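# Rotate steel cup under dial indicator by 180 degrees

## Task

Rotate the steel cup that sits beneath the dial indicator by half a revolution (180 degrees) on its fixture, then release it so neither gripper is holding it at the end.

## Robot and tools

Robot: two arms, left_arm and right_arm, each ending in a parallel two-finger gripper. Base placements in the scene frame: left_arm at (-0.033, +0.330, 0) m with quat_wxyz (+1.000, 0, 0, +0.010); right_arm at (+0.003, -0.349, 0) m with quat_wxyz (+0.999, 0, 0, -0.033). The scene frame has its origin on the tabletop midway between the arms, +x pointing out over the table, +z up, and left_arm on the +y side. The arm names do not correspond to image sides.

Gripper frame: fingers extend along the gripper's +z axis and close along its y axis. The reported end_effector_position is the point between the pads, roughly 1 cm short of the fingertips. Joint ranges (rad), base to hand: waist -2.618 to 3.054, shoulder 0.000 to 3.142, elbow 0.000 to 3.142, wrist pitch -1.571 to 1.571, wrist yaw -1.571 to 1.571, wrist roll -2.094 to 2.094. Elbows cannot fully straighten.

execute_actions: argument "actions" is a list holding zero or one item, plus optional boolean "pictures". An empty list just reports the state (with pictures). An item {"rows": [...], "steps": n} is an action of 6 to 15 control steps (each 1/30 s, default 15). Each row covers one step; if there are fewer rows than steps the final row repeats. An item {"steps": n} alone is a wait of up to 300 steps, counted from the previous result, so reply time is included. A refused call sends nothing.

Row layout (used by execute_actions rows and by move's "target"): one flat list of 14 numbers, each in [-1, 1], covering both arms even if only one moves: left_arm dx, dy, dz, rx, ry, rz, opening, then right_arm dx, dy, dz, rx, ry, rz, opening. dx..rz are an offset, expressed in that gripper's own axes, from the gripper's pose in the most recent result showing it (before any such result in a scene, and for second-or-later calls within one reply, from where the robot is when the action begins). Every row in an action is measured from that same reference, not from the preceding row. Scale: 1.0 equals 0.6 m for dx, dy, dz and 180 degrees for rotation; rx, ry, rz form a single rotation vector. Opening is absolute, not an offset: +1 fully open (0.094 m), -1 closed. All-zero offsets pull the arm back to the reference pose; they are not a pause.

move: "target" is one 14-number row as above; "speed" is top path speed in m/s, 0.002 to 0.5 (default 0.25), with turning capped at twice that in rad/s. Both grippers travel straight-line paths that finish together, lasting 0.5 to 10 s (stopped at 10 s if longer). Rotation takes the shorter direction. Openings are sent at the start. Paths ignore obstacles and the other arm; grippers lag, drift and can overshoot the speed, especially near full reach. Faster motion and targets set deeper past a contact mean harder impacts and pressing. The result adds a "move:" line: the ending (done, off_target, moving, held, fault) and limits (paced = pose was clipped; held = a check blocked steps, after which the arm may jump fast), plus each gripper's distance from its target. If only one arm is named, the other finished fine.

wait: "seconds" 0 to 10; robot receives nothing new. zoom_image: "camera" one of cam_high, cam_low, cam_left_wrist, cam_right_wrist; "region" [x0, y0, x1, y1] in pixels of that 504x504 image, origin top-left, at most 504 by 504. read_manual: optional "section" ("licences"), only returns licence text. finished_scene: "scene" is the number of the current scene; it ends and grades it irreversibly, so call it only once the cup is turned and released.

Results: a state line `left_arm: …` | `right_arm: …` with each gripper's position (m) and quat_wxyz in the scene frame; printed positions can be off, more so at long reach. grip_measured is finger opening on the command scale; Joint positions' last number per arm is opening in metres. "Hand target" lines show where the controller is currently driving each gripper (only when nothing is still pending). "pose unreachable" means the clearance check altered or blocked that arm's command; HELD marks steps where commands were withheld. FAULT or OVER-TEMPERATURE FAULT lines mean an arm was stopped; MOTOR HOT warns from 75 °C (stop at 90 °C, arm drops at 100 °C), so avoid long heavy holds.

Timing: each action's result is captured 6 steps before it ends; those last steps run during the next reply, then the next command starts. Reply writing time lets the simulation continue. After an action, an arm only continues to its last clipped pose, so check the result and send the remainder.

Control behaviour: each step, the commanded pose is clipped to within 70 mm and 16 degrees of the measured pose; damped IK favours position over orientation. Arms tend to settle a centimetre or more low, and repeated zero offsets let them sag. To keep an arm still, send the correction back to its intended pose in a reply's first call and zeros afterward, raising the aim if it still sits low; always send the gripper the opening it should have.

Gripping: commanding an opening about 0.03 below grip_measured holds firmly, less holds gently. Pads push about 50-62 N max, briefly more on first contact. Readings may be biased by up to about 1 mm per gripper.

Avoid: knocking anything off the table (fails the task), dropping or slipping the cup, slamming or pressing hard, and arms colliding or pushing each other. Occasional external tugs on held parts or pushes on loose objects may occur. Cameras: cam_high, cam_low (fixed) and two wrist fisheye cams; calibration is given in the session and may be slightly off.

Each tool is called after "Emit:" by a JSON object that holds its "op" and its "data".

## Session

Emit:
{"op": "execute_actions", "data": {"actions": []}}

Scene clock: 0.00 s of 4800.00 s.
left_arm: end_effector_position=(+0.2336, -0.2886, +0.1625) grip_measured=+1.000 end_effector_quat_wxyz=(+0.319, +0.411, +0.702, -0.487) | right_arm: end_effector_position=(+0.4675, -0.5356, +0.3020) grip_measured=+1.000 end_effector_quat_wxyz=(+0.509, +0.180, +0.723, -0.431)
Joint positions: left_arm=[-1.072  2.363  1.887  0.11   0.442 -0.298  0.094] | right_arm=[-0.056  1.672  1.24   0.27   0.819 -0.341  0.094]
Joint velocities: left_arm=[-0.017 -0.002  0.007  0.066 -0.022 -0.022  0.   ] | right_arm=[-0.002  0.012  0.022  0.066 -0.081 -0.007  0.   ]
Motor temperatures (°C, as the motors report them): left_arm=[21 23 22 23 22 22] | right_arm=[23 26 23 25 21 20]
Hand target (left_arm): +0.234, -0.289, +0.179; +0.329, +0.412, +0.692, -0.493
Hand target (right_arm): +0.465, -0.536, +0.320; +0.528, +0.192, +0.708, -0.427
camera_calibration (this result's frames):
cam_left_wrist: T_world_to_cam=[[-0.950257, -0.169412, 0.261365, 0.128833], [-0.307666, 0.641256, -0.702945, 0.416397], [-0.0485145, -0.748392, -0.66148, 0.0255757], [0, 0, 0, 1]] pos_world=[0.251776, -0.22605, 0.27595]
cam_right_wrist: T_world_to_cam=[[-0.550133, -0.518065, 0.654952, -0.209546], [-0.801901, 0.108861, -0.587456, 0.652766], [0.233042, -0.848385, -0.475325, -0.300487], [0, 0, 0, 1]] pos_world=[0.478201, -0.434548, 0.377884]

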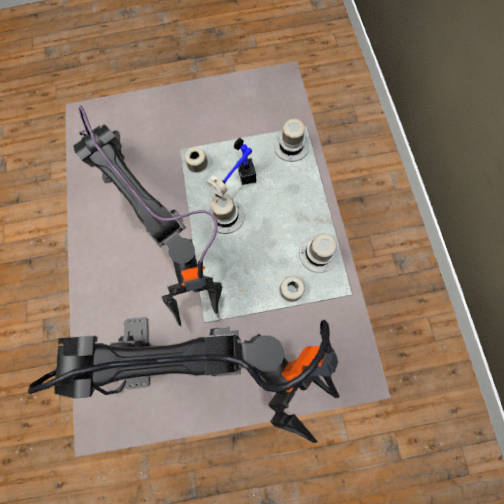

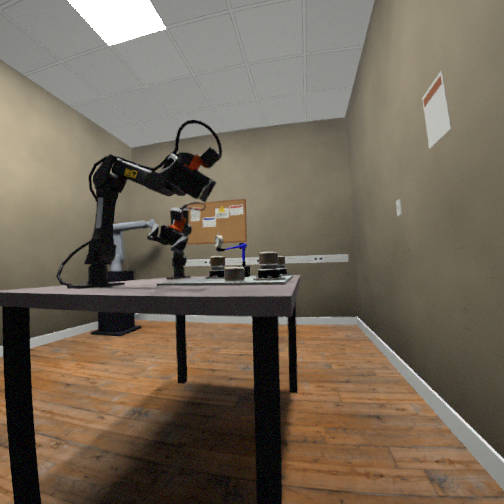

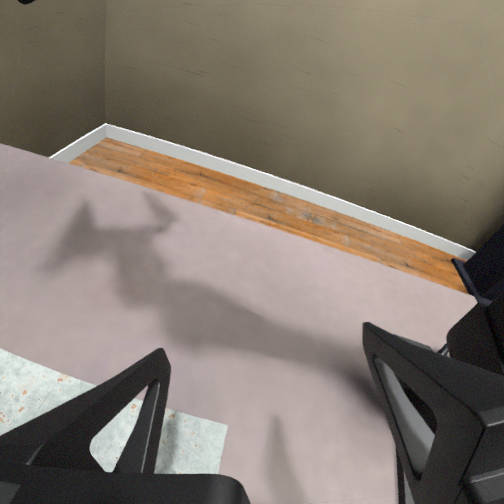

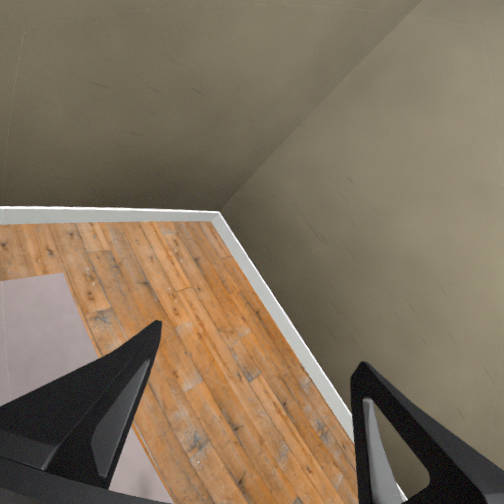

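Emit:
{"op": "zoom_image", "data": {"camera": "cam_high", "region": [170, 120, 290, 260]}}

Emit:
{"op": "zoom_image", "data": {"camera": "cam_low", "region": [170, 220, 300, 295]}}

Emit:
{"op": "zoom_image", "data": {"camera": "cam_high", "region": [60, 100, 360, 400]}}

Region (170, 120, 290, 260) of cam_high's 504x504 image, scaled by 3.600, with more detail than that image has; it fills the left 432 columns of this view, and the rest is white.

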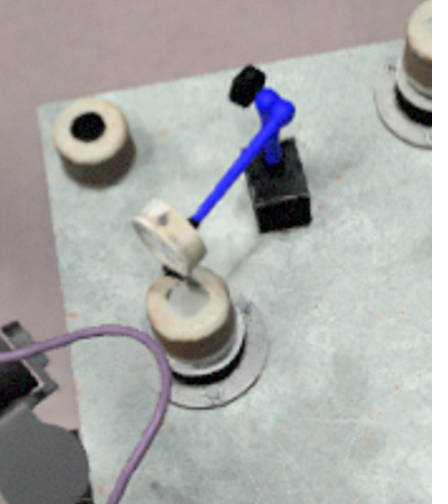

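Region (170, 220, 300, 295) of cam_low's 504x504 image, scaled by 3.877, with more detail than that image has; it fills the top 291 rows of this view, and the rest is white.

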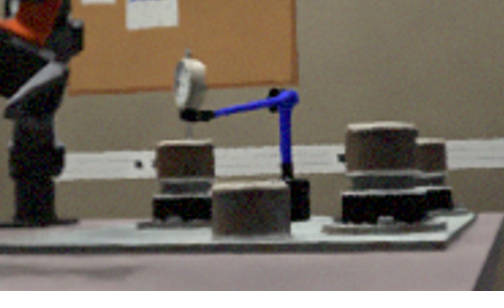

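Region (60, 100, 360, 400) of cam_high's 504x504 image, scaled by 1.680, with more detail than that image has.

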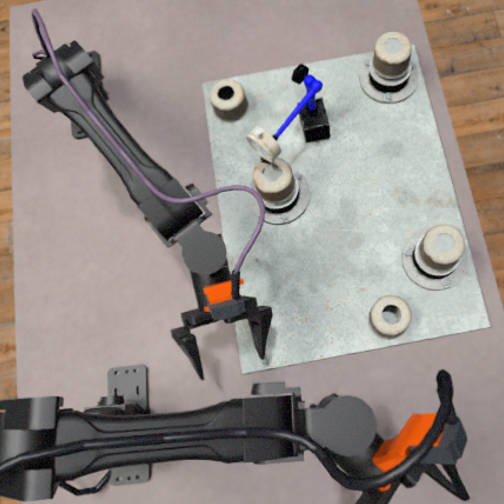

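Emit:
{"op": "move", "data": {"target": [0.0042, -0.0055, -0.8708, -0.2633, -0.0981, 0.0602, 1.0, 0.2933, 0.4095, -0.9062, -0.3456, -0.0875, 0.0953, 1.0], "speed": 0.3}}

Scene clock: 10.60 s of 4800.00 s.
left_arm: end_effector_position=(+0.2134, +0.2046, +0.3098) grip_measured=+1.000 end_effector_quat_wxyz=(+0.584, +0.231, +0.755, -0.189) | right_arm: end_effector_position=(+0.2411, +0.0053, +0.0923) grip_measured=+1.000 end_effector_quat_wxyz=(+0.666, -0.075, +0.740, +0.055)
Joint positions: left_arm=[-0.276  0.633  0.789 -0.42   0.343  0.075  0.094] | right_arm=[1.437 2.047 0.728 1.038 1.174 0.242 0.094]
Joint velocities: left_arm=[-0.007  0.017 -0.017 -0.095 -0.037 -0.007  0.   ] | right_arm=[-0.002 -0.002 -0.017  0.007 -0.037 -0.11   0.   ]
Motor temperatures (°C, as the motors report them): left_arm=[21 27 23 26 22 22] | right_arm=[23 27 24 28 21 20]
Hand target (left_arm): +0.210, +0.206, +0.326; +0.598, +0.234, +0.743, -0.189
Hand target (right_arm): +0.242, +0.009, +0.098; +0.672, -0.062, +0.735, +0.061
Off the commanded pose (left_arm): 0.022 m, 2 deg.
Off the commanded pose (right_arm): 0.011 m, 2 deg.
Kept back: nothing.
After step 90, 4.63 s passed at rest.
move: off_target (left_arm, right_arm)
camera_calibration (this result's frames):
cam_left_wrist: T_world_to_cam=[[-0.571953, -0.805207, -0.15656, 0.333592], [-0.422204, 0.452612, -0.785421, 0.28605], [0.703288, -0.383123, -0.598834, 0.236612], [0, 0, 0, 1]] pos_world=[0.145164, 0.229793, 0.418588]
cam_right_wrist: T_world_to_cam=[[0.230031, -0.933889, 0.273747, -0.0671558], [-0.518715, -0.35566, -0.777458, 0.240833], [0.82342, 0.0368429, -0.566235, -0.0271645], [0, 0, 0, 1]] pos_world=[0.162739, 0.0239396, 0.19024]

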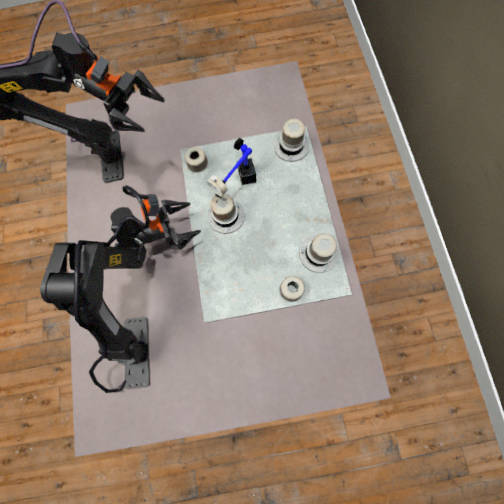

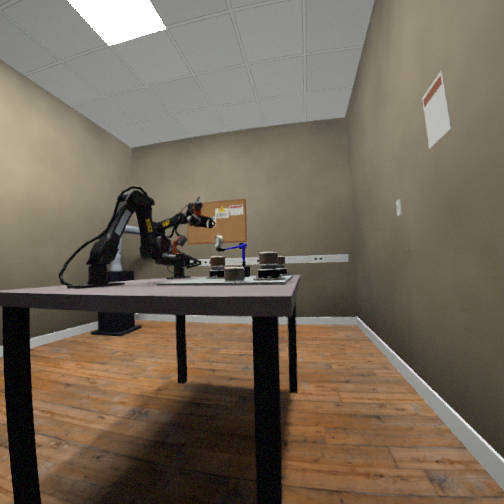

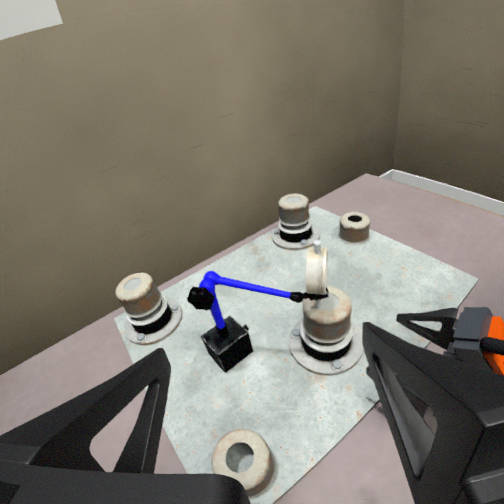

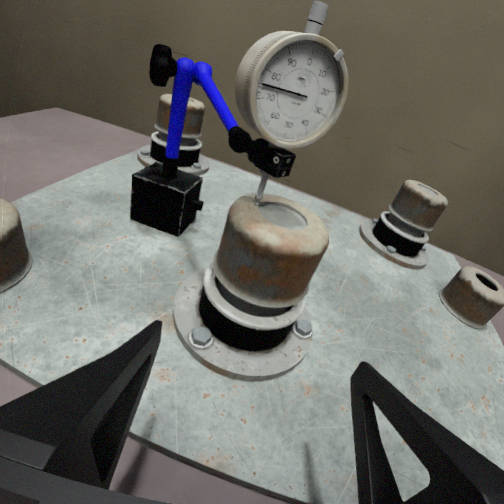

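Emit:
{"op": "execute_actions", "data": {"actions": []}}

Scene clock: 11.53 s of 4800.00 s.
left_arm: end_effector_position=(+0.2133, +0.2045, +0.3097) grip_measured=+1.000 end_effector_quat_wxyz=(+0.584, +0.232, +0.755, -0.189) | right_arm: end_effector_position=(+0.2411, +0.0054, +0.0927) grip_measured=+1.000 end_effector_quat_wxyz=(+0.666, -0.075, +0.740, +0.056)
Joint positions: left_arm=[-0.276  0.633  0.789 -0.42   0.344  0.076  0.094] | right_arm=[1.437 2.047 0.728 1.042 1.174 0.239 0.094]
Joint velocities: left_arm=[-0.022 -0.017 -0.017  0.081 -0.007  0.037  0.   ] | right_arm=[-0.007  0.007  0.007  0.037 -0.007  0.007  0.   ]
Motor temperatures (°C, as the motors report them): left_arm=[21 26 24 26 22 22] | right_arm=[23 27 24 28 21 20]
Hand target (left_arm): +0.210, +0.206, +0.326; +0.598, +0.234, +0.743, -0.189
Hand target (right_arm): +0.242, +0.009, +0.098; +0.672, -0.062, +0.735, +0.061
Off the commanded pose (left_arm): 0.022 m, 2 deg.
Off the commanded pose (right_arm): 0.011 m, 2 deg.
Kept back: nothing.
Steps of this call (steps 1 to 28: nothing new was sent). Readings (end_effector_position):
1: left_arm (+0.2134, +0.2046, +0.3097) | right_arm (+0.2411, +0.0053, +0.0924)
2: left_arm (+0.2134, +0.2046, +0.3097) | right_arm (+0.2411, +0.0054, +0.0925)
4: left_arm (+0.2134, +0.2046, +0.3097) | right_arm (+0.2411, +0.0054, +0.0926)
8: left_arm (+0.2133, +0.2045, +0.3097) | right_arm (+0.2411, +0.0054, +0.0927)
28: the state above
camera_calibration (this result's frames):
cam_left_wrist: T_world_to_cam=[[-0.572653, -0.8047, -0.156608, 0.333499], [-0.421991, 0.453124, -0.78524, 0.285791], [0.702845, -0.383583, -0.599059, 0.236853], [0, 0, 0, 1]] pos_world=[0.145109, 0.229721, 0.418532]
cam_right_wrist: T_world_to_cam=[[0.229959, -0.934141, 0.272946, -0.0670734], [-0.517776, -0.354909, -0.778426, 0.241109], [0.824031, 0.0376815, -0.56529, -0.02717], [0, 0, 0, 1]] pos_world=[0.162654, 0.0239398, 0.190634]

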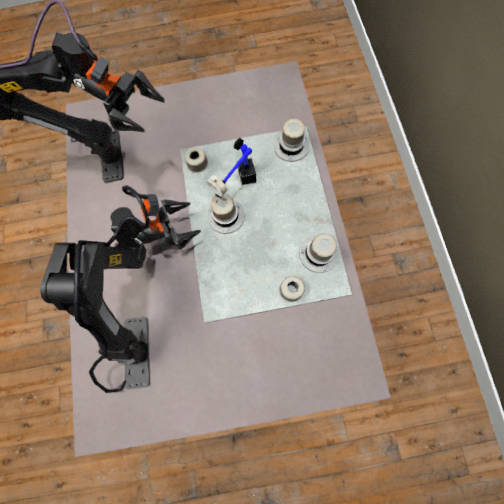

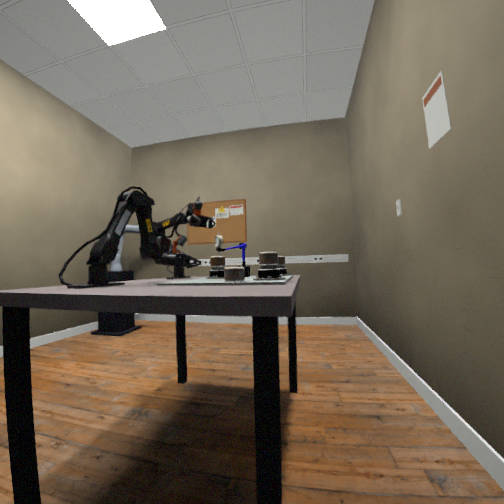

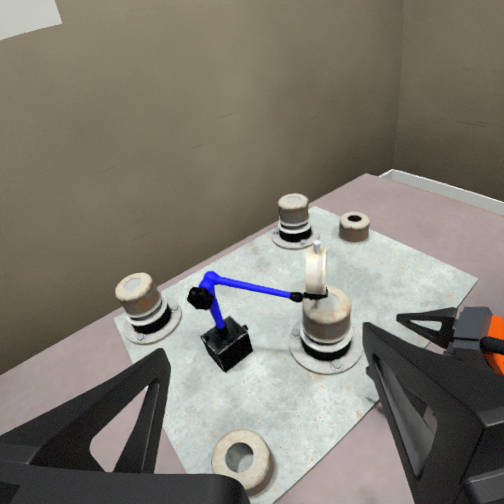

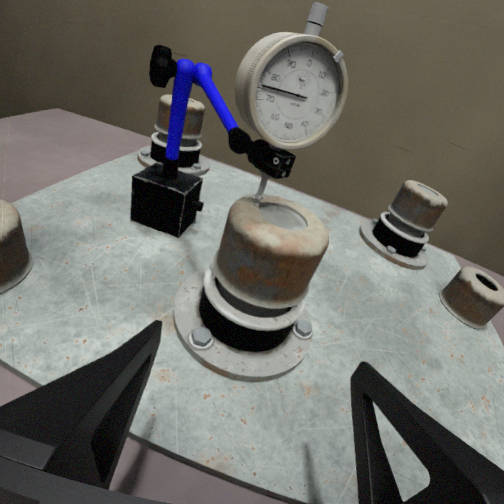

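Emit:
{"op": "zoom_image", "data": {"camera": "cam_right_wrist", "region": [190, 170, 350, 330]}}

Region (190, 170, 350, 330) of cam_right_wrist's 504x504 image, scaled by 3.150, with more detail than that image has.

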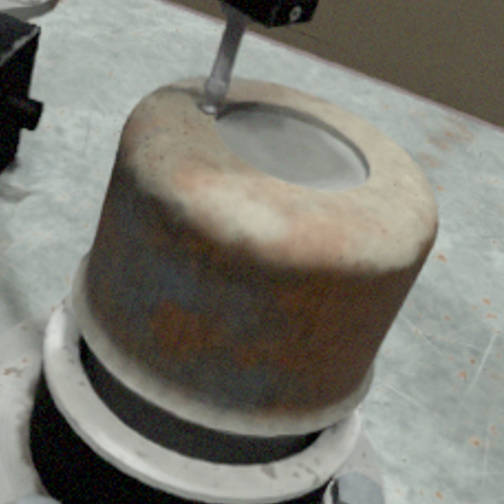

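Emit:
{"op": "move", "data": {"target": [-0.0248,-0.0015,-0.0125,0,-0.011,0,1.0, -0.0197,0.0005,0.1633,0.042,0.0007,0.0045,1.0], "speed": 0.1}}

Scene clock: 16.23 s of 4800.00 s.
left_arm: end_effector_position=(+0.2133, +0.2044, +0.3097) grip_measured=+1.000 end_effector_quat_wxyz=(+0.584, +0.231, +0.755, -0.190) | right_arm: end_effector_position=(+0.3330, +0.0209, +0.0874) grip_measured=+1.000 end_effector_quat_wxyz=(+0.666, -0.029, +0.745, +0.008)
Joint positions: left_arm=[-0.276  0.633  0.789 -0.42   0.345  0.072  0.094] | right_arm=[1.232 2.21  1.016 0.943 1.102 0.198 0.094]
Joint velocities: left_arm=[ 0.002 -0.007  0.007 -0.007  0.022 -0.081  0.   ] | right_arm=[ 0.007 -0.007 -0.022 -0.022  0.037  0.037  0.   ]
Motor temperatures (°C, as the motors report them): left_arm=[21 25 24 26 22 22] | right_arm=[23 27 24 29 21 20]
Hand target (left_arm): +0.210, +0.206, +0.326; +0.597, +0.228, +0.744, -0.193
Hand target (right_arm): +0.338, +0.025, +0.094; +0.669, -0.026, +0.743, +0.011
Off the commanded pose (left_arm): 0.017 m, 2 deg.
Off the commanded pose (right_arm): 0.009 m, 1 deg.
Kept back: nothing.
After step 90, 0.30 s passed at rest.
move: off_target (left_arm)
camera_calibration (this result's frames):
cam_left_wrist: T_world_to_cam=[[-0.572869, -0.805215, -0.153136, 0.332443], [-0.42358, 0.450786, -0.78573, 0.286788], [0.701713, -0.385255, -0.599314, 0.237532], [0, 0, 0, 1]] pos_world=[0.145245, 0.229918, 0.418603]
cam_right_wrist: T_world_to_cam=[[0.107487, -0.95352, 0.281507, -0.0318139], [-0.564233, -0.291637, -0.772392, 0.303613], [0.818589, -0.0758136, -0.569354, -0.101969], [0, 0, 0, 1]] pos_world=[0.258199, 0.050479, 0.185408]

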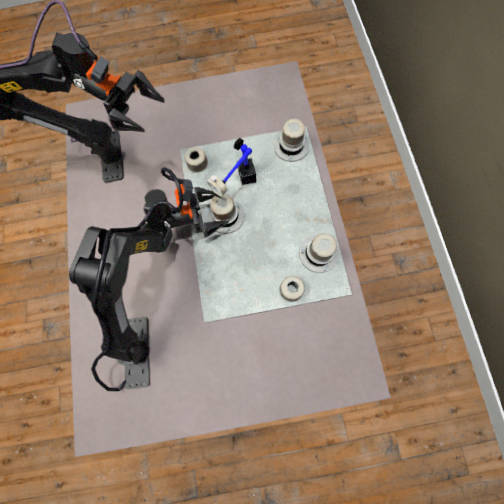

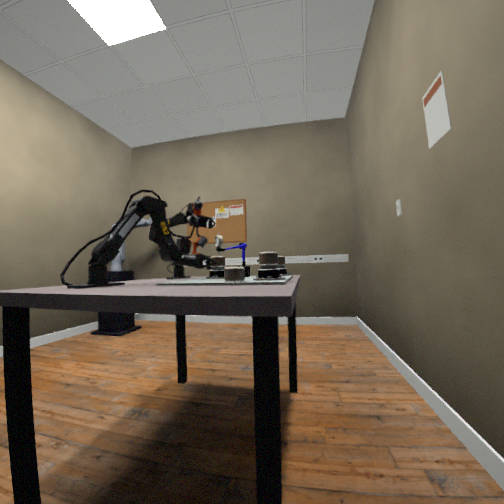

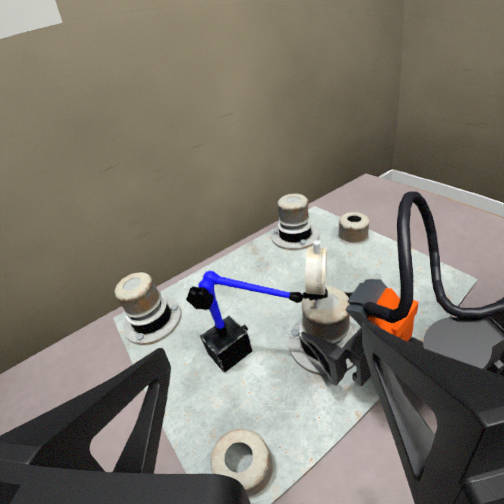

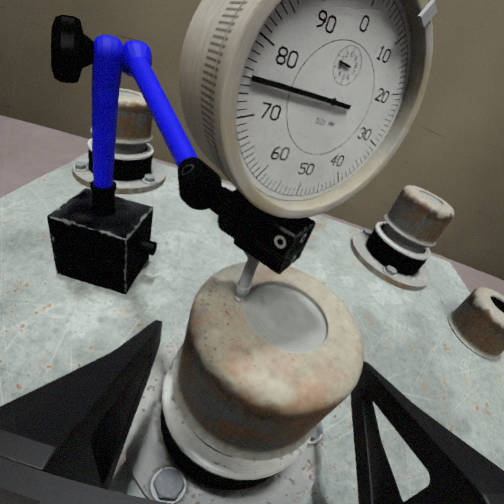

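Emit:
{"op": "zoom_image", "data": {"camera": "cam_right_wrist", "region": [130, 240, 400, 504]}}

Region (130, 240, 400, 504) of cam_right_wrist's 504x504 image, scaled by 1.867, with more detail than that image has; it fills the top 493 rows of this view, and the rest is white.

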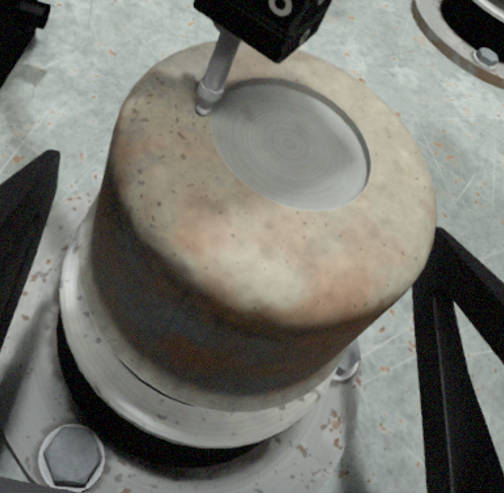

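Emit:
{"op": "execute_actions", "data": {"actions": [{"rows": [[-0.0248,-0.0015,-0.0125,0,-0.011,0,1.0,-0.0124,0.01,0.0092,0,-0.002,0,0.85],[-0.0248,-0.0015,-0.0125,0,-0.011,0,1.0,-0.0124,0.01,0.0092,0,-0.002,0,0.72],[-0.0248,-0.0015,-0.0125,0,-0.011,0,1.0,-0.0124,0.01,0.0092,0,-0.002,0,0.64],[-0.0248,-0.0015,-0.0125,0,-0.011,0,1.0,-0.0124,0.01,0.0092,0,-0.002,0,0.6],[-0.0248,-0.0015,-0.0125,0,-0.011,0,1.0,-0.0124,0.01,0.0092,0,-0.002,0,0.57],[-0.0248,-0.0015,-0.0125,0,-0.011,0,1.0,-0.0124,0.01,0.0092,0,-0.002,0,0.55],[-0.0248,-0.0015,-0.0125,0,-0.011,0,1.0,-0.0124,0.01,0.0092,0,-0.002,0,0.53],[-0.0248,-0.0015,-0.0125,0,-0.011,0,1.0,-0.0124,0.01,0.0092,0,-0.002,0,0.515],[-0.0248,-0.0015,-0.0125,0,-0.011,0,1.0,-0.0124,0.01,0.0092,0,-0.002,0,0.5],[-0.0248,-0.0015,-0.0125,0,-0.011,0,1.0,-0.0124,0.01,0.0092,0,-0.002,0,0.485],[-0.0248,-0.0015,-0.0125,0,-0.011,0,1.0,-0.0124,0.01,0.0092,0,-0.002,0,0.47],[-0.0248,-0.0015,-0.0125,0,-0.011,0,1.0,-0.0124,0.01,0.0092,0,-0.002,0,0.455]], "steps": 15}]}}

Emit:
{"op": "execute_actions", "data": {"actions": [{"steps": 10}], "pictures": true}}

Scene clock: 19.73 s of 4800.00 s.
left_arm: end_effector_position=(+0.2132, +0.2044, +0.3097) grip_measured=+1.000 end_effector_quat_wxyz=(+0.583, +0.230, +0.755, -0.191) | right_arm: end_effector_position=(+0.3343, +0.0219, +0.0878) grip_measured=+0.510 end_effector_quat_wxyz=(+0.666, -0.030, +0.745, +0.003)
Joint positions: left_arm=[-0.276  0.633  0.789 -0.42   0.345  0.07   0.094] | right_arm=[1.231 2.214 1.028 0.932 1.108 0.192 0.071]
Joint velocities: left_arm=[-0.007 -0.022 -0.012  0.022  0.007 -0.051  0.   ] | right_arm=[ 0.002  0.012 -0.012 -0.081  0.007 -0.051 -0.012]
Motor temperatures (°C, as the motors report them): left_arm=[21 25 24 27 22 22] | right_arm=[23 28 24 29 21 20]
Steps of this call (steps 1 to 90: nothing new was sent; then 0.20 s passed at rest; steps 91 to 99: the first 9 steps of this action). Readings (end_effector_position):
91: left_arm (+0.2133, +0.2044, +0.3097) | right_arm (+0.3330, +0.0211, +0.0871)
92: left_arm (+0.2133, +0.2044, +0.3097) | right_arm (+0.3333, +0.0218, +0.0873)
94: left_arm (+0.2132, +0.2044, +0.3097) | right_arm (+0.3338, +0.0232, +0.0878)
98: left_arm (+0.2132, +0.2044, +0.3097) | right_arm (+0.3343, +0.0221, +0.0878)
99: the state above

Scene clock: 20.07 s of 4800.00 s.
left_arm: end_effector_position=(+0.2132, +0.2044, +0.3097) grip_measured=+1.000 end_effector_quat_wxyz=(+0.583, +0.230, +0.755, -0.191) | right_arm: end_effector_position=(+0.3343, +0.0219, +0.0878) grip_measured=+0.474 end_effector_quat_wxyz=(+0.666, -0.030, +0.745, +0.003)
Joint positions: left_arm=[-0.276  0.633  0.789 -0.42   0.345  0.069  0.094] | right_arm=[1.231 2.214 1.028 0.932 1.108 0.192 0.069]
Joint velocities: left_arm=[-0.007 -0.012 -0.012 -0.037  0.007 -0.007  0.   ] | right_arm=[-0.012 -0.007  0.012  0.037 -0.037 -0.022 -0.003]
Motor temperatures (°C, as the motors report them): left_arm=[21 25 24 27 22 22] | right_arm=[23 28 24 29 21 20]
Hand target (left_arm): +0.210, +0.206, +0.326; +0.597, +0.227, +0.745, -0.194
Hand target (right_arm): +0.339, +0.027, +0.094; +0.669, -0.029, +0.743, +0.008
Off the commanded pose (left_arm): 0.017 m, 2 deg.
Off the commanded pose (right_arm): 0.010 m, 1 deg.
Kept back: nothing.
Steps of this call (steps 1 to 6: the last 6 steps of your previous action; steps 7 to 10: nothing new was sent). Readings (end_effector_position):
1: left_arm (+0.2132, +0.2044, +0.3097) | right_arm (+0.3343, +0.0219, +0.0878)
2: left_arm (+0.2132, +0.2044, +0.3097) | right_arm (+0.3343, +0.0219, +0.0878)
4: left_arm (+0.2132, +0.2044, +0.3097) | right_arm (+0.3343, +0.0219, +0.0878)
8: left_arm (+0.2132, +0.2044, +0.3097) | right_arm (+0.3343, +0.0219, +0.0878)
10: the state above
camera_calibration (this result's frames):
cam_left_wrist: T_world_to_cam=[[-0.572821, -0.805816, -0.15012, 0.331555], [-0.425108, 0.448645, -0.786131, 0.28769], [0.700827, -0.386495, -0.599552, 0.238056], [0, 0, 0, 1]] pos_world=[0.145385, 0.23011, 0.418662]
cam_right_wrist: T_world_to_cam=[[0.102019, -0.951413, 0.290527, -0.0301514], [-0.565573, -0.29573, -0.769851, 0.305268], [0.818364, -0.0857748, -0.568264, -0.102532], [0, 0, 0, 1]] pos_world=[0.259636, 0.052796, 0.185506]

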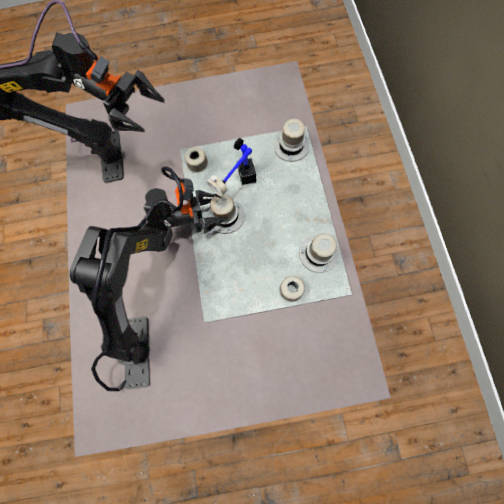

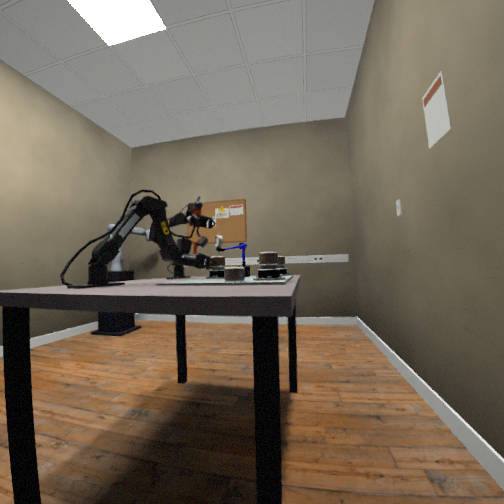

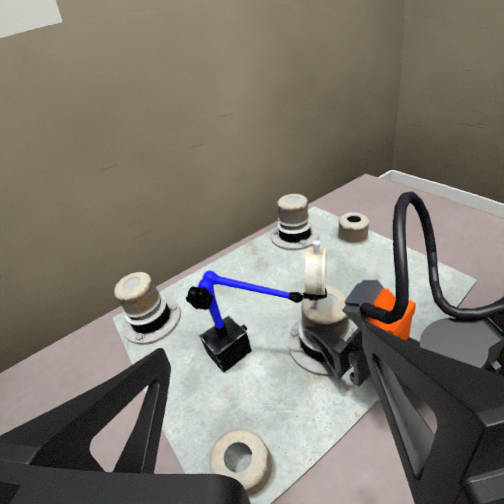

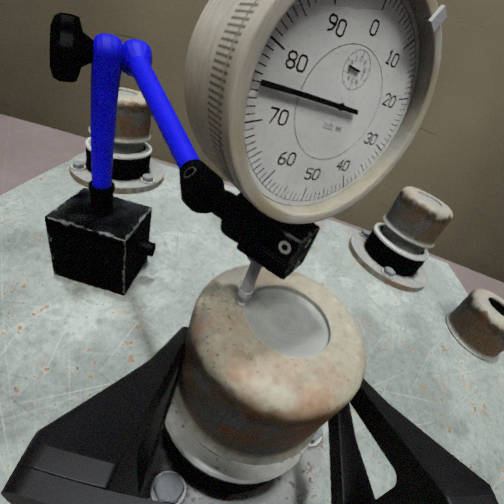

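Emit:
{"op": "move", "data": {"target": [-0.0248,-0.0015,-0.0125,0,-0.011,0,1.0, -0.009,0.0044,0.0042,-0.5021,-0.018,-0.0566,0.443], "speed": 0.25}}

Scene clock: 24.40 s of 4800.00 s.
left_arm: end_effector_position=(+0.2131, +0.2043, +0.3098) grip_measured=+1.000 end_effector_quat_wxyz=(+0.583, +0.228, +0.756, -0.193) | right_arm: end_effector_position=(+0.3404, +0.0212, +0.0869) grip_measured=+0.473 end_effector_quat_wxyz=(-0.471, +0.551, -0.505, -0.469)
Joint positions: left_arm=[-0.276  0.633  0.789 -0.42   0.346  0.066  0.094] | right_arm=[ 0.573  2.216  1.034  0.927 -1.092 -0.274  0.069]
Joint velocities: left_arm=[-0.022 -0.002  0.007 -0.037  0.022  0.007  0.   ] | right_arm=[-0.007 -0.017  0.007 -0.081  0.022 -0.022  0.001]
Motor temperatures (°C, as the motors report them): left_arm=[21 24 25 27 22 22] | right_arm=[23 28 24 29 21 20]
Hand target (left_arm): +0.210, +0.206, +0.326; +0.596, +0.226, +0.745, -0.195
Hand target (right_arm): +0.341, +0.026, +0.092; -0.464, +0.553, -0.502, -0.476
Off the commanded pose (left_arm): 0.017 m, 2 deg.
Off the commanded pose (right_arm): 0.008 m, 1 deg.
Kept back: nothing.
move: off_target (left_arm)
camera_calibration (this result's frames):
cam_left_wrist: T_world_to_cam=[[-0.573025, -0.806311, -0.146645, 0.330491], [-0.426701, 0.446305, -0.786599, 0.28868], [0.699692, -0.388167, -0.599797, 0.238732], [0, 0, 0, 1]] pos_world=[0.145521, 0.230308, 0.418731]
cam_right_wrist: T_world_to_cam=[[0.94873, 0.101381, 0.299388, -0.342512], [0.302131, -0.569198, -0.764677, 0.0178378], [0.0928873, 0.815926, -0.570645, 0.119918], [0, 0, 0, 1]] pos_world=[0.308423, -0.0529669, 0.184615]

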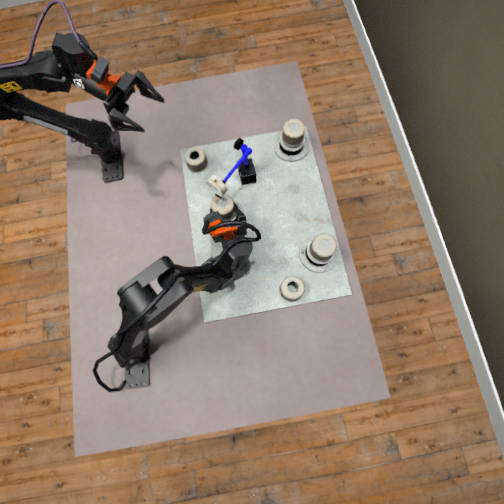

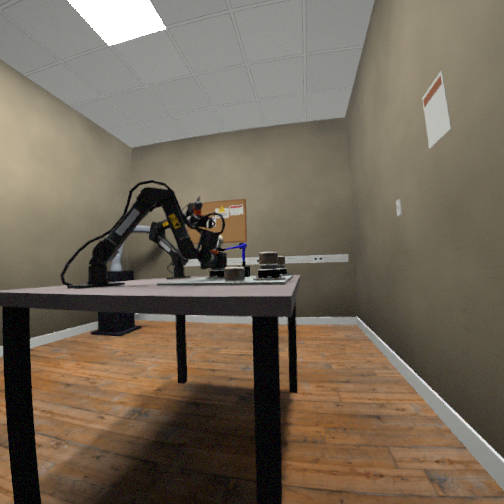

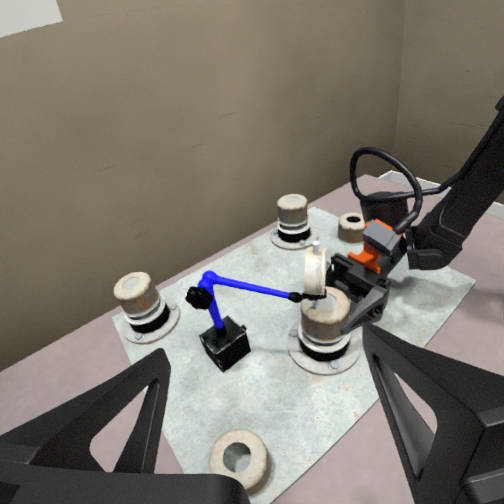

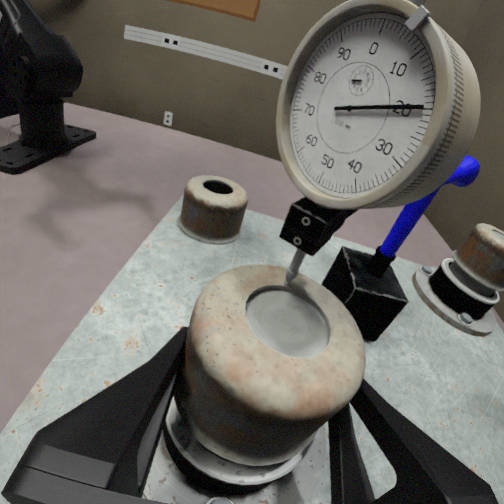

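Emit:
{"op": "zoom_image", "data": {"camera": "cam_right_wrist", "region": [130, 240, 400, 504]}}

Region (130, 240, 400, 504) of cam_right_wrist's 504x504 image, scaled by 1.867, with more detail than that image has; it fills the top 493 rows of this view, and the rest is white.

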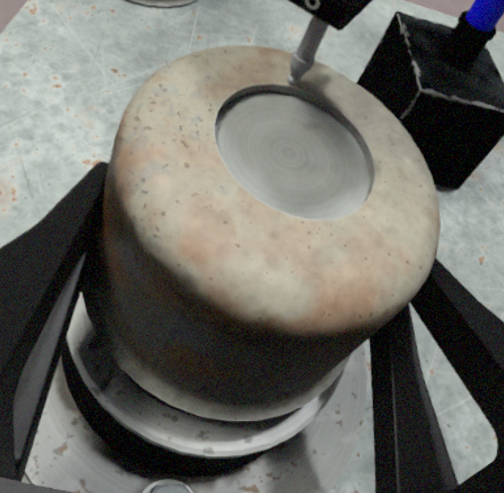

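Emit:
{"op": "execute_actions", "data": {"actions": [{"rows": [[-0.0248,-0.0015,-0.0125,0,-0.011,0,1.0,-0.0093,-0.0018,0.0055,0,0,0,0.55],[-0.0248,-0.0015,-0.0125,0,-0.011,0,1.0,-0.0093,-0.0018,0.0055,0,0,0,0.7],[-0.0248,-0.0015,-0.0125,0,-0.011,0,1.0,-0.0093,-0.0018,0.0055,0,0,0,0.85],[-0.0248,-0.0015,-0.0125,0,-0.011,0,1.0,-0.0093,-0.0018,0.0055,0,0,0,1.0]], "steps": 7}]}}

Emit:
{"op": "move", "data": {"target": [-0.0248,-0.0015,-0.0125,0,-0.011,0,1.0, -0.0126,0.0007,0.007,0.5012,0.0229,0.0592,1.0], "speed": 0.35}}

Scene clock: 29.80 s of 4800.00 s.
left_arm: end_effector_position=(+0.2131, +0.2043, +0.3098) grip_measured=+1.000 end_effector_quat_wxyz=(+0.583, +0.228, +0.756, -0.193) | right_arm: end_effector_position=(+0.3405, +0.0212, +0.0869) grip_measured=+0.523 end_effector_quat_wxyz=(-0.471, +0.552, -0.504, -0.469)
Joint positions: left_arm=[-0.276  0.633  0.789 -0.42   0.346  0.066  0.094] | right_arm=[ 0.573  2.216  1.035  0.923 -1.093 -0.276  0.072]
Joint velocities: left_arm=[ 0.002 -0.012 -0.012  0.007 -0.051  0.037  0.   ] | right_arm=[-0.007 -0.002  0.007  0.022  0.037 -0.022  0.051]
Motor temperatures (°C, as the motors report them): left_arm=[21 24 25 27 22 22] | right_arm=[23 29 24 29 21 20]
Steps of this call (steps 1 to 90: nothing new was sent; then 2.37 s passed at rest; step 91: the first step of this action). Readings (end_effector_position):
91: the state above

Scene clock: 33.27 s of 4800.00 s.
left_arm: end_effector_position=(+0.2130, +0.2040, +0.3098) grip_measured=+1.000 end_effector_quat_wxyz=(+0.582, +0.227, +0.756, -0.195) | right_arm: end_effector_position=(+0.3361, +0.0196, +0.0839) grip_measured=+1.000 end_effector_quat_wxyz=(+0.658, -0.042, +0.751, -0.017)
Joint positions: left_arm=[-0.276  0.633  0.789 -0.42   0.348  0.06   0.094] | right_arm=[1.227 2.209 1.04  0.864 1.113 0.194 0.094]
Joint velocities: left_arm=[ 0.012  0.007 -0.007 -0.066 -0.081  0.007  0.   ] | right_arm=[ 0.012 -0.012 -0.017 -0.037  0.007  0.022  0.   ]
Motor temperatures (°C, as the motors report them): left_arm=[21 24 25 28 22 22] | right_arm=[23 29 24 29 21 20]
Hand target (left_arm): +0.210, +0.206, +0.326; +0.596, +0.224, +0.746, -0.198
Hand target (right_arm): +0.336, +0.025, +0.095; +0.664, -0.025, +0.747, -0.007
Off your previous action's commanded pose (left_arm): 0.017 m, 2 deg at its last step (step 6 of this call).
Off your previous action's commanded pose (right_arm): 0.007 m, 0 deg at its last step (step 6 of this call).
Off the commanded pose (left_arm): 0.017 m, 2 deg.
Off the commanded pose (right_arm): 0.012 m, 2 deg.
Kept back: nothing.
move: off_target (left_arm, right_arm)
camera_calibration (this result's frames):
cam_left_wrist: T_world_to_cam=[[-0.573805, -0.80688, -0.140328, 0.328486], [-0.429331, 0.442264, -0.78745, 0.290397], [0.69744, -0.391595, -0.600192, 0.240074], [0, 0, 0, 1]] pos_world=[0.145726, 0.230629, 0.41886]
cam_right_wrist: T_world_to_cam=[[0.0982032, -0.938118, 0.332102, -0.0338719], [-0.583192, -0.324657, -0.744638, 0.307039], [0.806377, -0.120553, -0.578985, -0.100823], [0, 0, 0, 1]] pos_world=[0.26369, 0.0557519, 0.181507]

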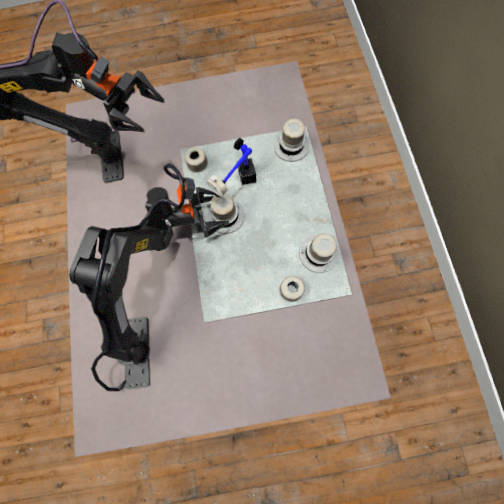

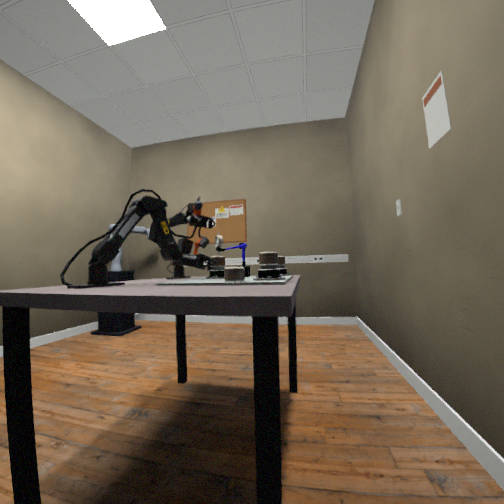

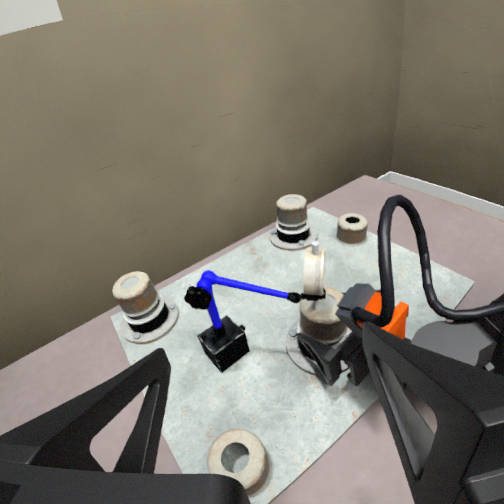

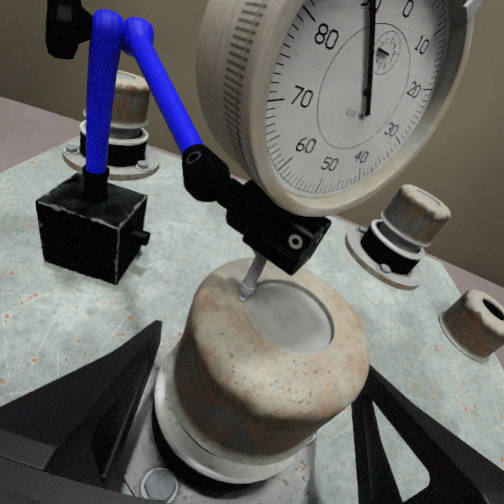

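Emit:
{"op": "execute_actions", "data": {"actions": [{"rows": [[-0.0248,-0.0015,-0.0125,0,-0.011,0,1.0,-0.009,0.005,0.0006,0,-0.006,0.016,1.0],[-0.0248,-0.0015,-0.0125,0,-0.011,0,1.0,-0.014,0.007,0.001,0,-0.009,0.025,0.95],[-0.0248,-0.0015,-0.0125,0,-0.011,0,1.0,-0.0179,0.0091,0.0012,0,-0.012,0.033,0.9],[-0.0248,-0.0015,-0.0125,0,-0.011,0,1.0,-0.0179,0.0091,0.0012,0,-0.012,0.033,0.85],[-0.0248,-0.0015,-0.0125,0,-0.011,0,1.0,-0.0179,0.0091,0.0012,0,-0.012,0.033,0.8],[-0.0248,-0.0015,-0.0125,0,-0.011,0,1.0,-0.0179,0.0091,0.0012,0,-0.012,0.033,0.75]], "steps": 12}]}}

Emit:
{"op": "execute_actions", "data": {"actions": [{"steps": 9}], "pictures": true}}

Scene clock: 34.57 s of 4800.00 s.
left_arm: end_effector_position=(+0.2133, +0.2046, +0.3098) grip_measured=+1.000 end_effector_quat_wxyz=(+0.582, +0.225, +0.757, -0.195) | right_arm: end_effector_position=(+0.3364, +0.0200, +0.0818) grip_measured=+0.775 end_effector_quat_wxyz=(+0.660, -0.032, +0.750, -0.009)
Joint positions: left_arm=[-0.272  0.633  0.789 -0.42   0.349  0.058  0.094] | right_arm=[1.227 2.221 1.04  0.887 1.115 0.21  0.083]
Joint velocities: left_arm=[ 0.012  0.012  0.017 -0.051  0.066 -0.022  0.   ] | right_arm=[-0.002  0.066 -0.017  0.154  0.007  0.037 -0.048]
Motor temperatures (°C, as the motors report them): left_arm=[21 24 25 28 22 22] | right_arm=[23 29 24 29 21 20]
Steps of this call (steps 1 to 33: nothing new was sent; steps 34 to 39: the first 6 steps of this action). Readings (end_effector_position):
34: left_arm (+0.2130, +0.2041, +0.3098) | right_arm (+0.3361, +0.0193, +0.0834)
35: left_arm (+0.2131, +0.2042, +0.3098) | right_arm (+0.3362, +0.0194, +0.0834)
37: left_arm (+0.2133, +0.2046, +0.3098) | right_arm (+0.3363, +0.0198, +0.0828)
39: the state above

Scene clock: 34.87 s of 4800.00 s.
left_arm: end_effector_position=(+0.2133, +0.2047, +0.3098) grip_measured=+1.000 end_effector_quat_wxyz=(+0.582, +0.225, +0.757, -0.196) | right_arm: end_effector_position=(+0.3366, +0.0205, +0.0823) grip_measured=+0.752 end_effector_quat_wxyz=(+0.663, -0.026, +0.749, -0.003)
Joint positions: left_arm=[-0.272  0.633  0.789 -0.42   0.349  0.057  0.094] | right_arm=[1.227 2.226 1.04  0.905 1.115 0.215 0.082]
Joint velocities: left_arm=[-0.012 -0.022  0.002 -0.11   0.051 -0.037  0.   ] | right_arm=[-0.017  0.002  0.002  0.007 -0.022 -0.007  0.001]
Motor temperatures (°C, as the motors report them): left_arm=[21 24 25 28 22 22] | right_arm=[23 29 24 29 21 20]
Hand target (left_arm): +0.210, +0.206, +0.326; +0.595, +0.223, +0.746, -0.199
Hand target (right_arm): +0.338, +0.026, +0.094; +0.671, -0.003, +0.741, +0.018
Off the commanded pose (left_arm): 0.017 m, 2 deg.
Off the commanded pose (right_arm): 0.013 m, 4 deg.
Kept back: nothing.
Steps of this call (steps 1 to 6: the last 6 steps of your previous action; steps 7 to 9: nothing new was sent). Readings (end_effector_position):
1: left_arm (+0.2133, +0.2046, +0.3098) | right_arm (+0.3364, +0.0200, +0.0814)
2: left_arm (+0.2133, +0.2047, +0.3098) | right_arm (+0.3364, +0.0201, +0.0811)
4: left_arm (+0.2133, +0.2047, +0.3098) | right_arm (+0.3365, +0.0202, +0.0812)
8: left_arm (+0.2133, +0.2047, +0.3098) | right_arm (+0.3366, +0.0205, +0.0821)
9: the state above
camera_calibration (this result's frames):
cam_left_wrist: T_world_to_cam=[[-0.571556, -0.809041, -0.137029, 0.328194], [-0.432114, 0.438722, -0.787908, 0.291702], [0.697568, -0.391122, -0.600353, 0.240065], [0, 0, 0, 1]] pos_world=[0.146169, 0.23144, 0.41893]
cam_right_wrist: T_world_to_cam=[[0.0917028, -0.951921, 0.292295, -0.0267964], [-0.577254, -0.289998, -0.763335, 0.305214], [0.811399, -0.0987285, -0.576094, -0.104433], [0, 0, 0, 1]] pos_world=[0.26338, 0.0526928, 0.18065]

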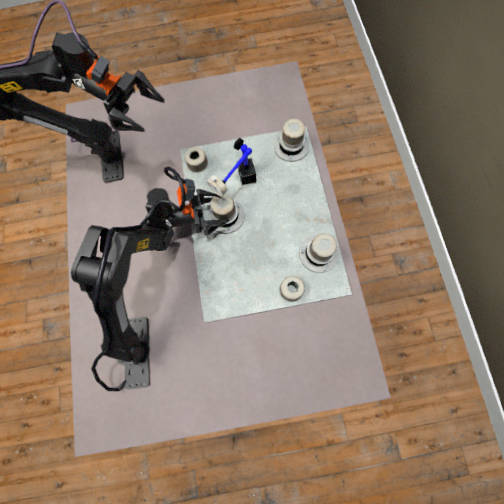

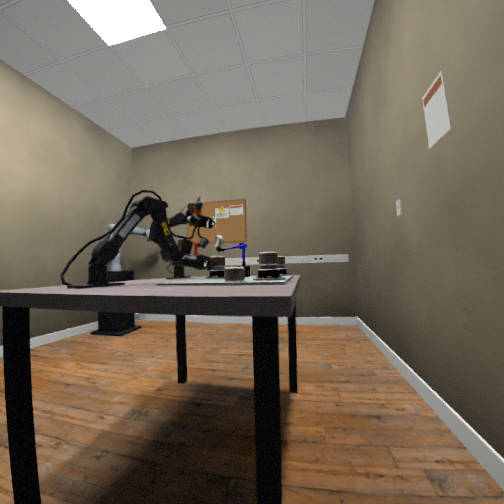

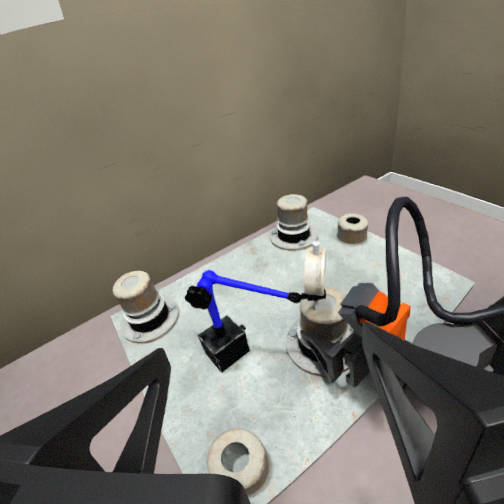

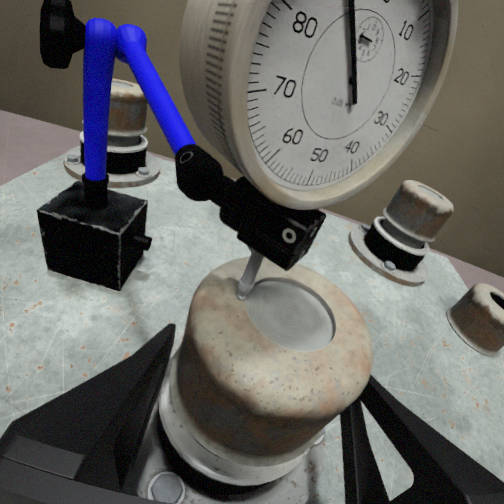

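Emit:
{"op": "execute_actions", "data": {"actions": [{"steps": 6}]}}

Scene clock: 35.07 s of 4800.00 s.
left_arm: end_effector_position=(+0.2133, +0.2047, +0.3098) grip_measured=+1.000 end_effector_quat_wxyz=(+0.582, +0.224, +0.757, -0.196) | right_arm: end_effector_position=(+0.3367, +0.0206, +0.0826) grip_measured=+0.752 end_effector_quat_wxyz=(+0.663, -0.025, +0.748, -0.002)
Joint positions: left_arm=[-0.272  0.633  0.789 -0.42   0.349  0.056  0.094] | right_arm=[1.227 2.226 1.04  0.907 1.115 0.215 0.082]
Joint velocities: left_arm=[ 0.002 -0.017 -0.002 -0.051  0.007 -0.037  0.   ] | right_arm=[ 0.022 -0.007 -0.002 -0.051 -0.022  0.022 -0.   ]
Motor temperatures (°C, as the motors report them): left_arm=[21 24 25 28 22 22] | right_arm=[23 29 24 29 21 20]
Hand target (left_arm): +0.210, +0.206, +0.326; +0.595, +0.223, +0.746, -0.199
Hand target (right_arm): +0.338, +0.026, +0.094; +0.671, -0.003, +0.741, +0.018
Off the commanded pose (left_arm): 0.017 m, 2 deg.
Off the commanded pose (right_arm): 0.013 m, 4 deg.
Kept back: nothing.
Steps of this call (steps 1 to 6: nothing new was sent). Readings (end_effector_position):
1: left_arm (+0.2133, +0.2047, +0.3098) | right_arm (+0.3366, +0.0205, +0.0824)
2: left_arm (+0.2133, +0.2047, +0.3098) | right_arm (+0.3366, +0.0206, +0.0824)
4: left_arm (+0.2133, +0.2047, +0.3098) | right_arm (+0.3367, +0.0206, +0.0825)
6: the state above

Emit:
{"op": "execute_actions", "data": {"actions": [{"rows": [[-0.0248,-0.0015,-0.0125,0,-0.011,0,1.0,-0.022,0.0095,-0.002,0,-0.007,0.019,0.72],[-0.0248,-0.0015,-0.0125,0,-0.011,0,1.0,-0.025,0.01,-0.003,0,-0.007,0.019,0.7],[-0.0248,-0.0015,-0.0125,0,-0.011,0,1.0,-0.0274,0.0102,-0.0041,0,-0.007,0.019,0.68],[-0.0248,-0.0015,-0.0125,0,-0.011,0,1.0,-0.0274,0.0102,-0.0041,0,-0.007,0.019,0.66],[-0.0248,-0.0015,-0.0125,0,-0.011,0,1.0,-0.0274,0.0102,-0.0041,0,-0.007,0.019,0.64]], "steps": 14}]}}

Scene clock: 36.13 s of 4800.00 s.
left_arm: end_effector_position=(+0.2136, +0.2054, +0.3098) grip_measured=+1.000 end_effector_quat_wxyz=(+0.582, +0.222, +0.757, -0.196) | right_arm: end_effector_position=(+0.3367, +0.0206, +0.0828) grip_measured=+0.642 end_effector_quat_wxyz=(+0.663, -0.022, +0.748, +0.001)
Joint positions: left_arm=[-0.268  0.633  0.789 -0.42   0.351  0.054  0.094] | right_arm=[1.227 2.226 1.04  0.908 1.115 0.221 0.077]
Joint velocities: left_arm=[ 0.002 -0.007 -0.007 -0.066 -0.022 -0.022  0.   ] | right_arm=[ 0.007 -0.007  0.007  0.051 -0.007  0.037  0.001]
Motor temperatures (°C, as the motors report them): left_arm=[21 24 25 28 22 22] | right_arm=[23 29 24 29 21 20]
Steps of this call (steps 1 to 24: nothing new was sent; steps 25 to 32: the first 8 steps of this action). Readings (end_effector_position):
25: left_arm (+0.2133, +0.2047, +0.3098) | right_arm (+0.3367, +0.0206, +0.0828)
26: left_arm (+0.2134, +0.2049, +0.3098) | right_arm (+0.3367, +0.0206, +0.0828)
28: left_arm (+0.2136, +0.2053, +0.3098) | right_arm (+0.3367, +0.0206, +0.0828)
32: the state above

Emit:
{"op": "execute_actions", "data": {"actions": [{"rows": [[-0.0248,-0.0015,-0.0125,0,-0.011,0,1.0,-0.03,0.0102,-0.0045,0,-0.007,0.015,0.64],[-0.0248,-0.0015,-0.0125,0,-0.011,0,1.0,-0.032,0.0102,-0.0047,0,-0.007,0.015,0.64],[-0.0248,-0.0015,-0.0125,0,-0.011,0,1.0,-0.034,0.0102,-0.005,0,-0.007,0.015,0.64],[-0.0248,-0.0015,-0.0125,0,-0.011,0,1.0,-0.0354,0.0102,-0.0051,0,-0.007,0.015,0.64]], "steps": 14}]}}

Scene clock: 37.73 s of 4800.00 s.
left_arm: end_effector_position=(+0.2139, +0.2062, +0.3099) grip_measured=+1.000 end_effector_quat_wxyz=(+0.582, +0.220, +0.758, -0.196) | right_arm: end_effector_position=(+0.3366, +0.0206, +0.0824) grip_measured=+0.642 end_effector_quat_wxyz=(+0.663, -0.023, +0.749, +0.000)
Joint positions: left_arm=[-0.264  0.633  0.789 -0.42   0.353  0.051  0.094] | right_arm=[1.227 2.226 1.04  0.906 1.115 0.223 0.077]
Joint velocities: left_arm=[-0.002 -0.007 -0.007 -0.051  0.051 -0.022  0.   ] | right_arm=[ 0.002  0.007 -0.017 -0.007  0.051  0.066 -0.001]
Motor temperatures (°C, as the motors report them): left_arm=[21 24 25 28 22 22] | right_arm=[23 30 24 29 21 20]
Off your previous action's commanded pose (left_arm): 0.017 m, 2 deg at its last step (step 6 of this call).
Off your previous action's commanded pose (right_arm): 0.018 m, 3 deg at its last step (step 6 of this call).
Steps of this call (steps 1 to 6: the last 6 steps of your previous action; steps 7 to 40: nothing new was sent; steps 41 to 48: the first 8 steps of this action). Readings (end_effector_position):
41: left_arm (+0.2135, +0.2053, +0.3099) | right_arm (+0.3367, +0.0206, +0.0828)
42: left_arm (+0.2137, +0.2056, +0.3099) | right_arm (+0.3367, +0.0206, +0.0826)
44: left_arm (+0.2139, +0.2060, +0.3099) | right_arm (+0.3366, +0.0206, +0.0825)
48: the state above


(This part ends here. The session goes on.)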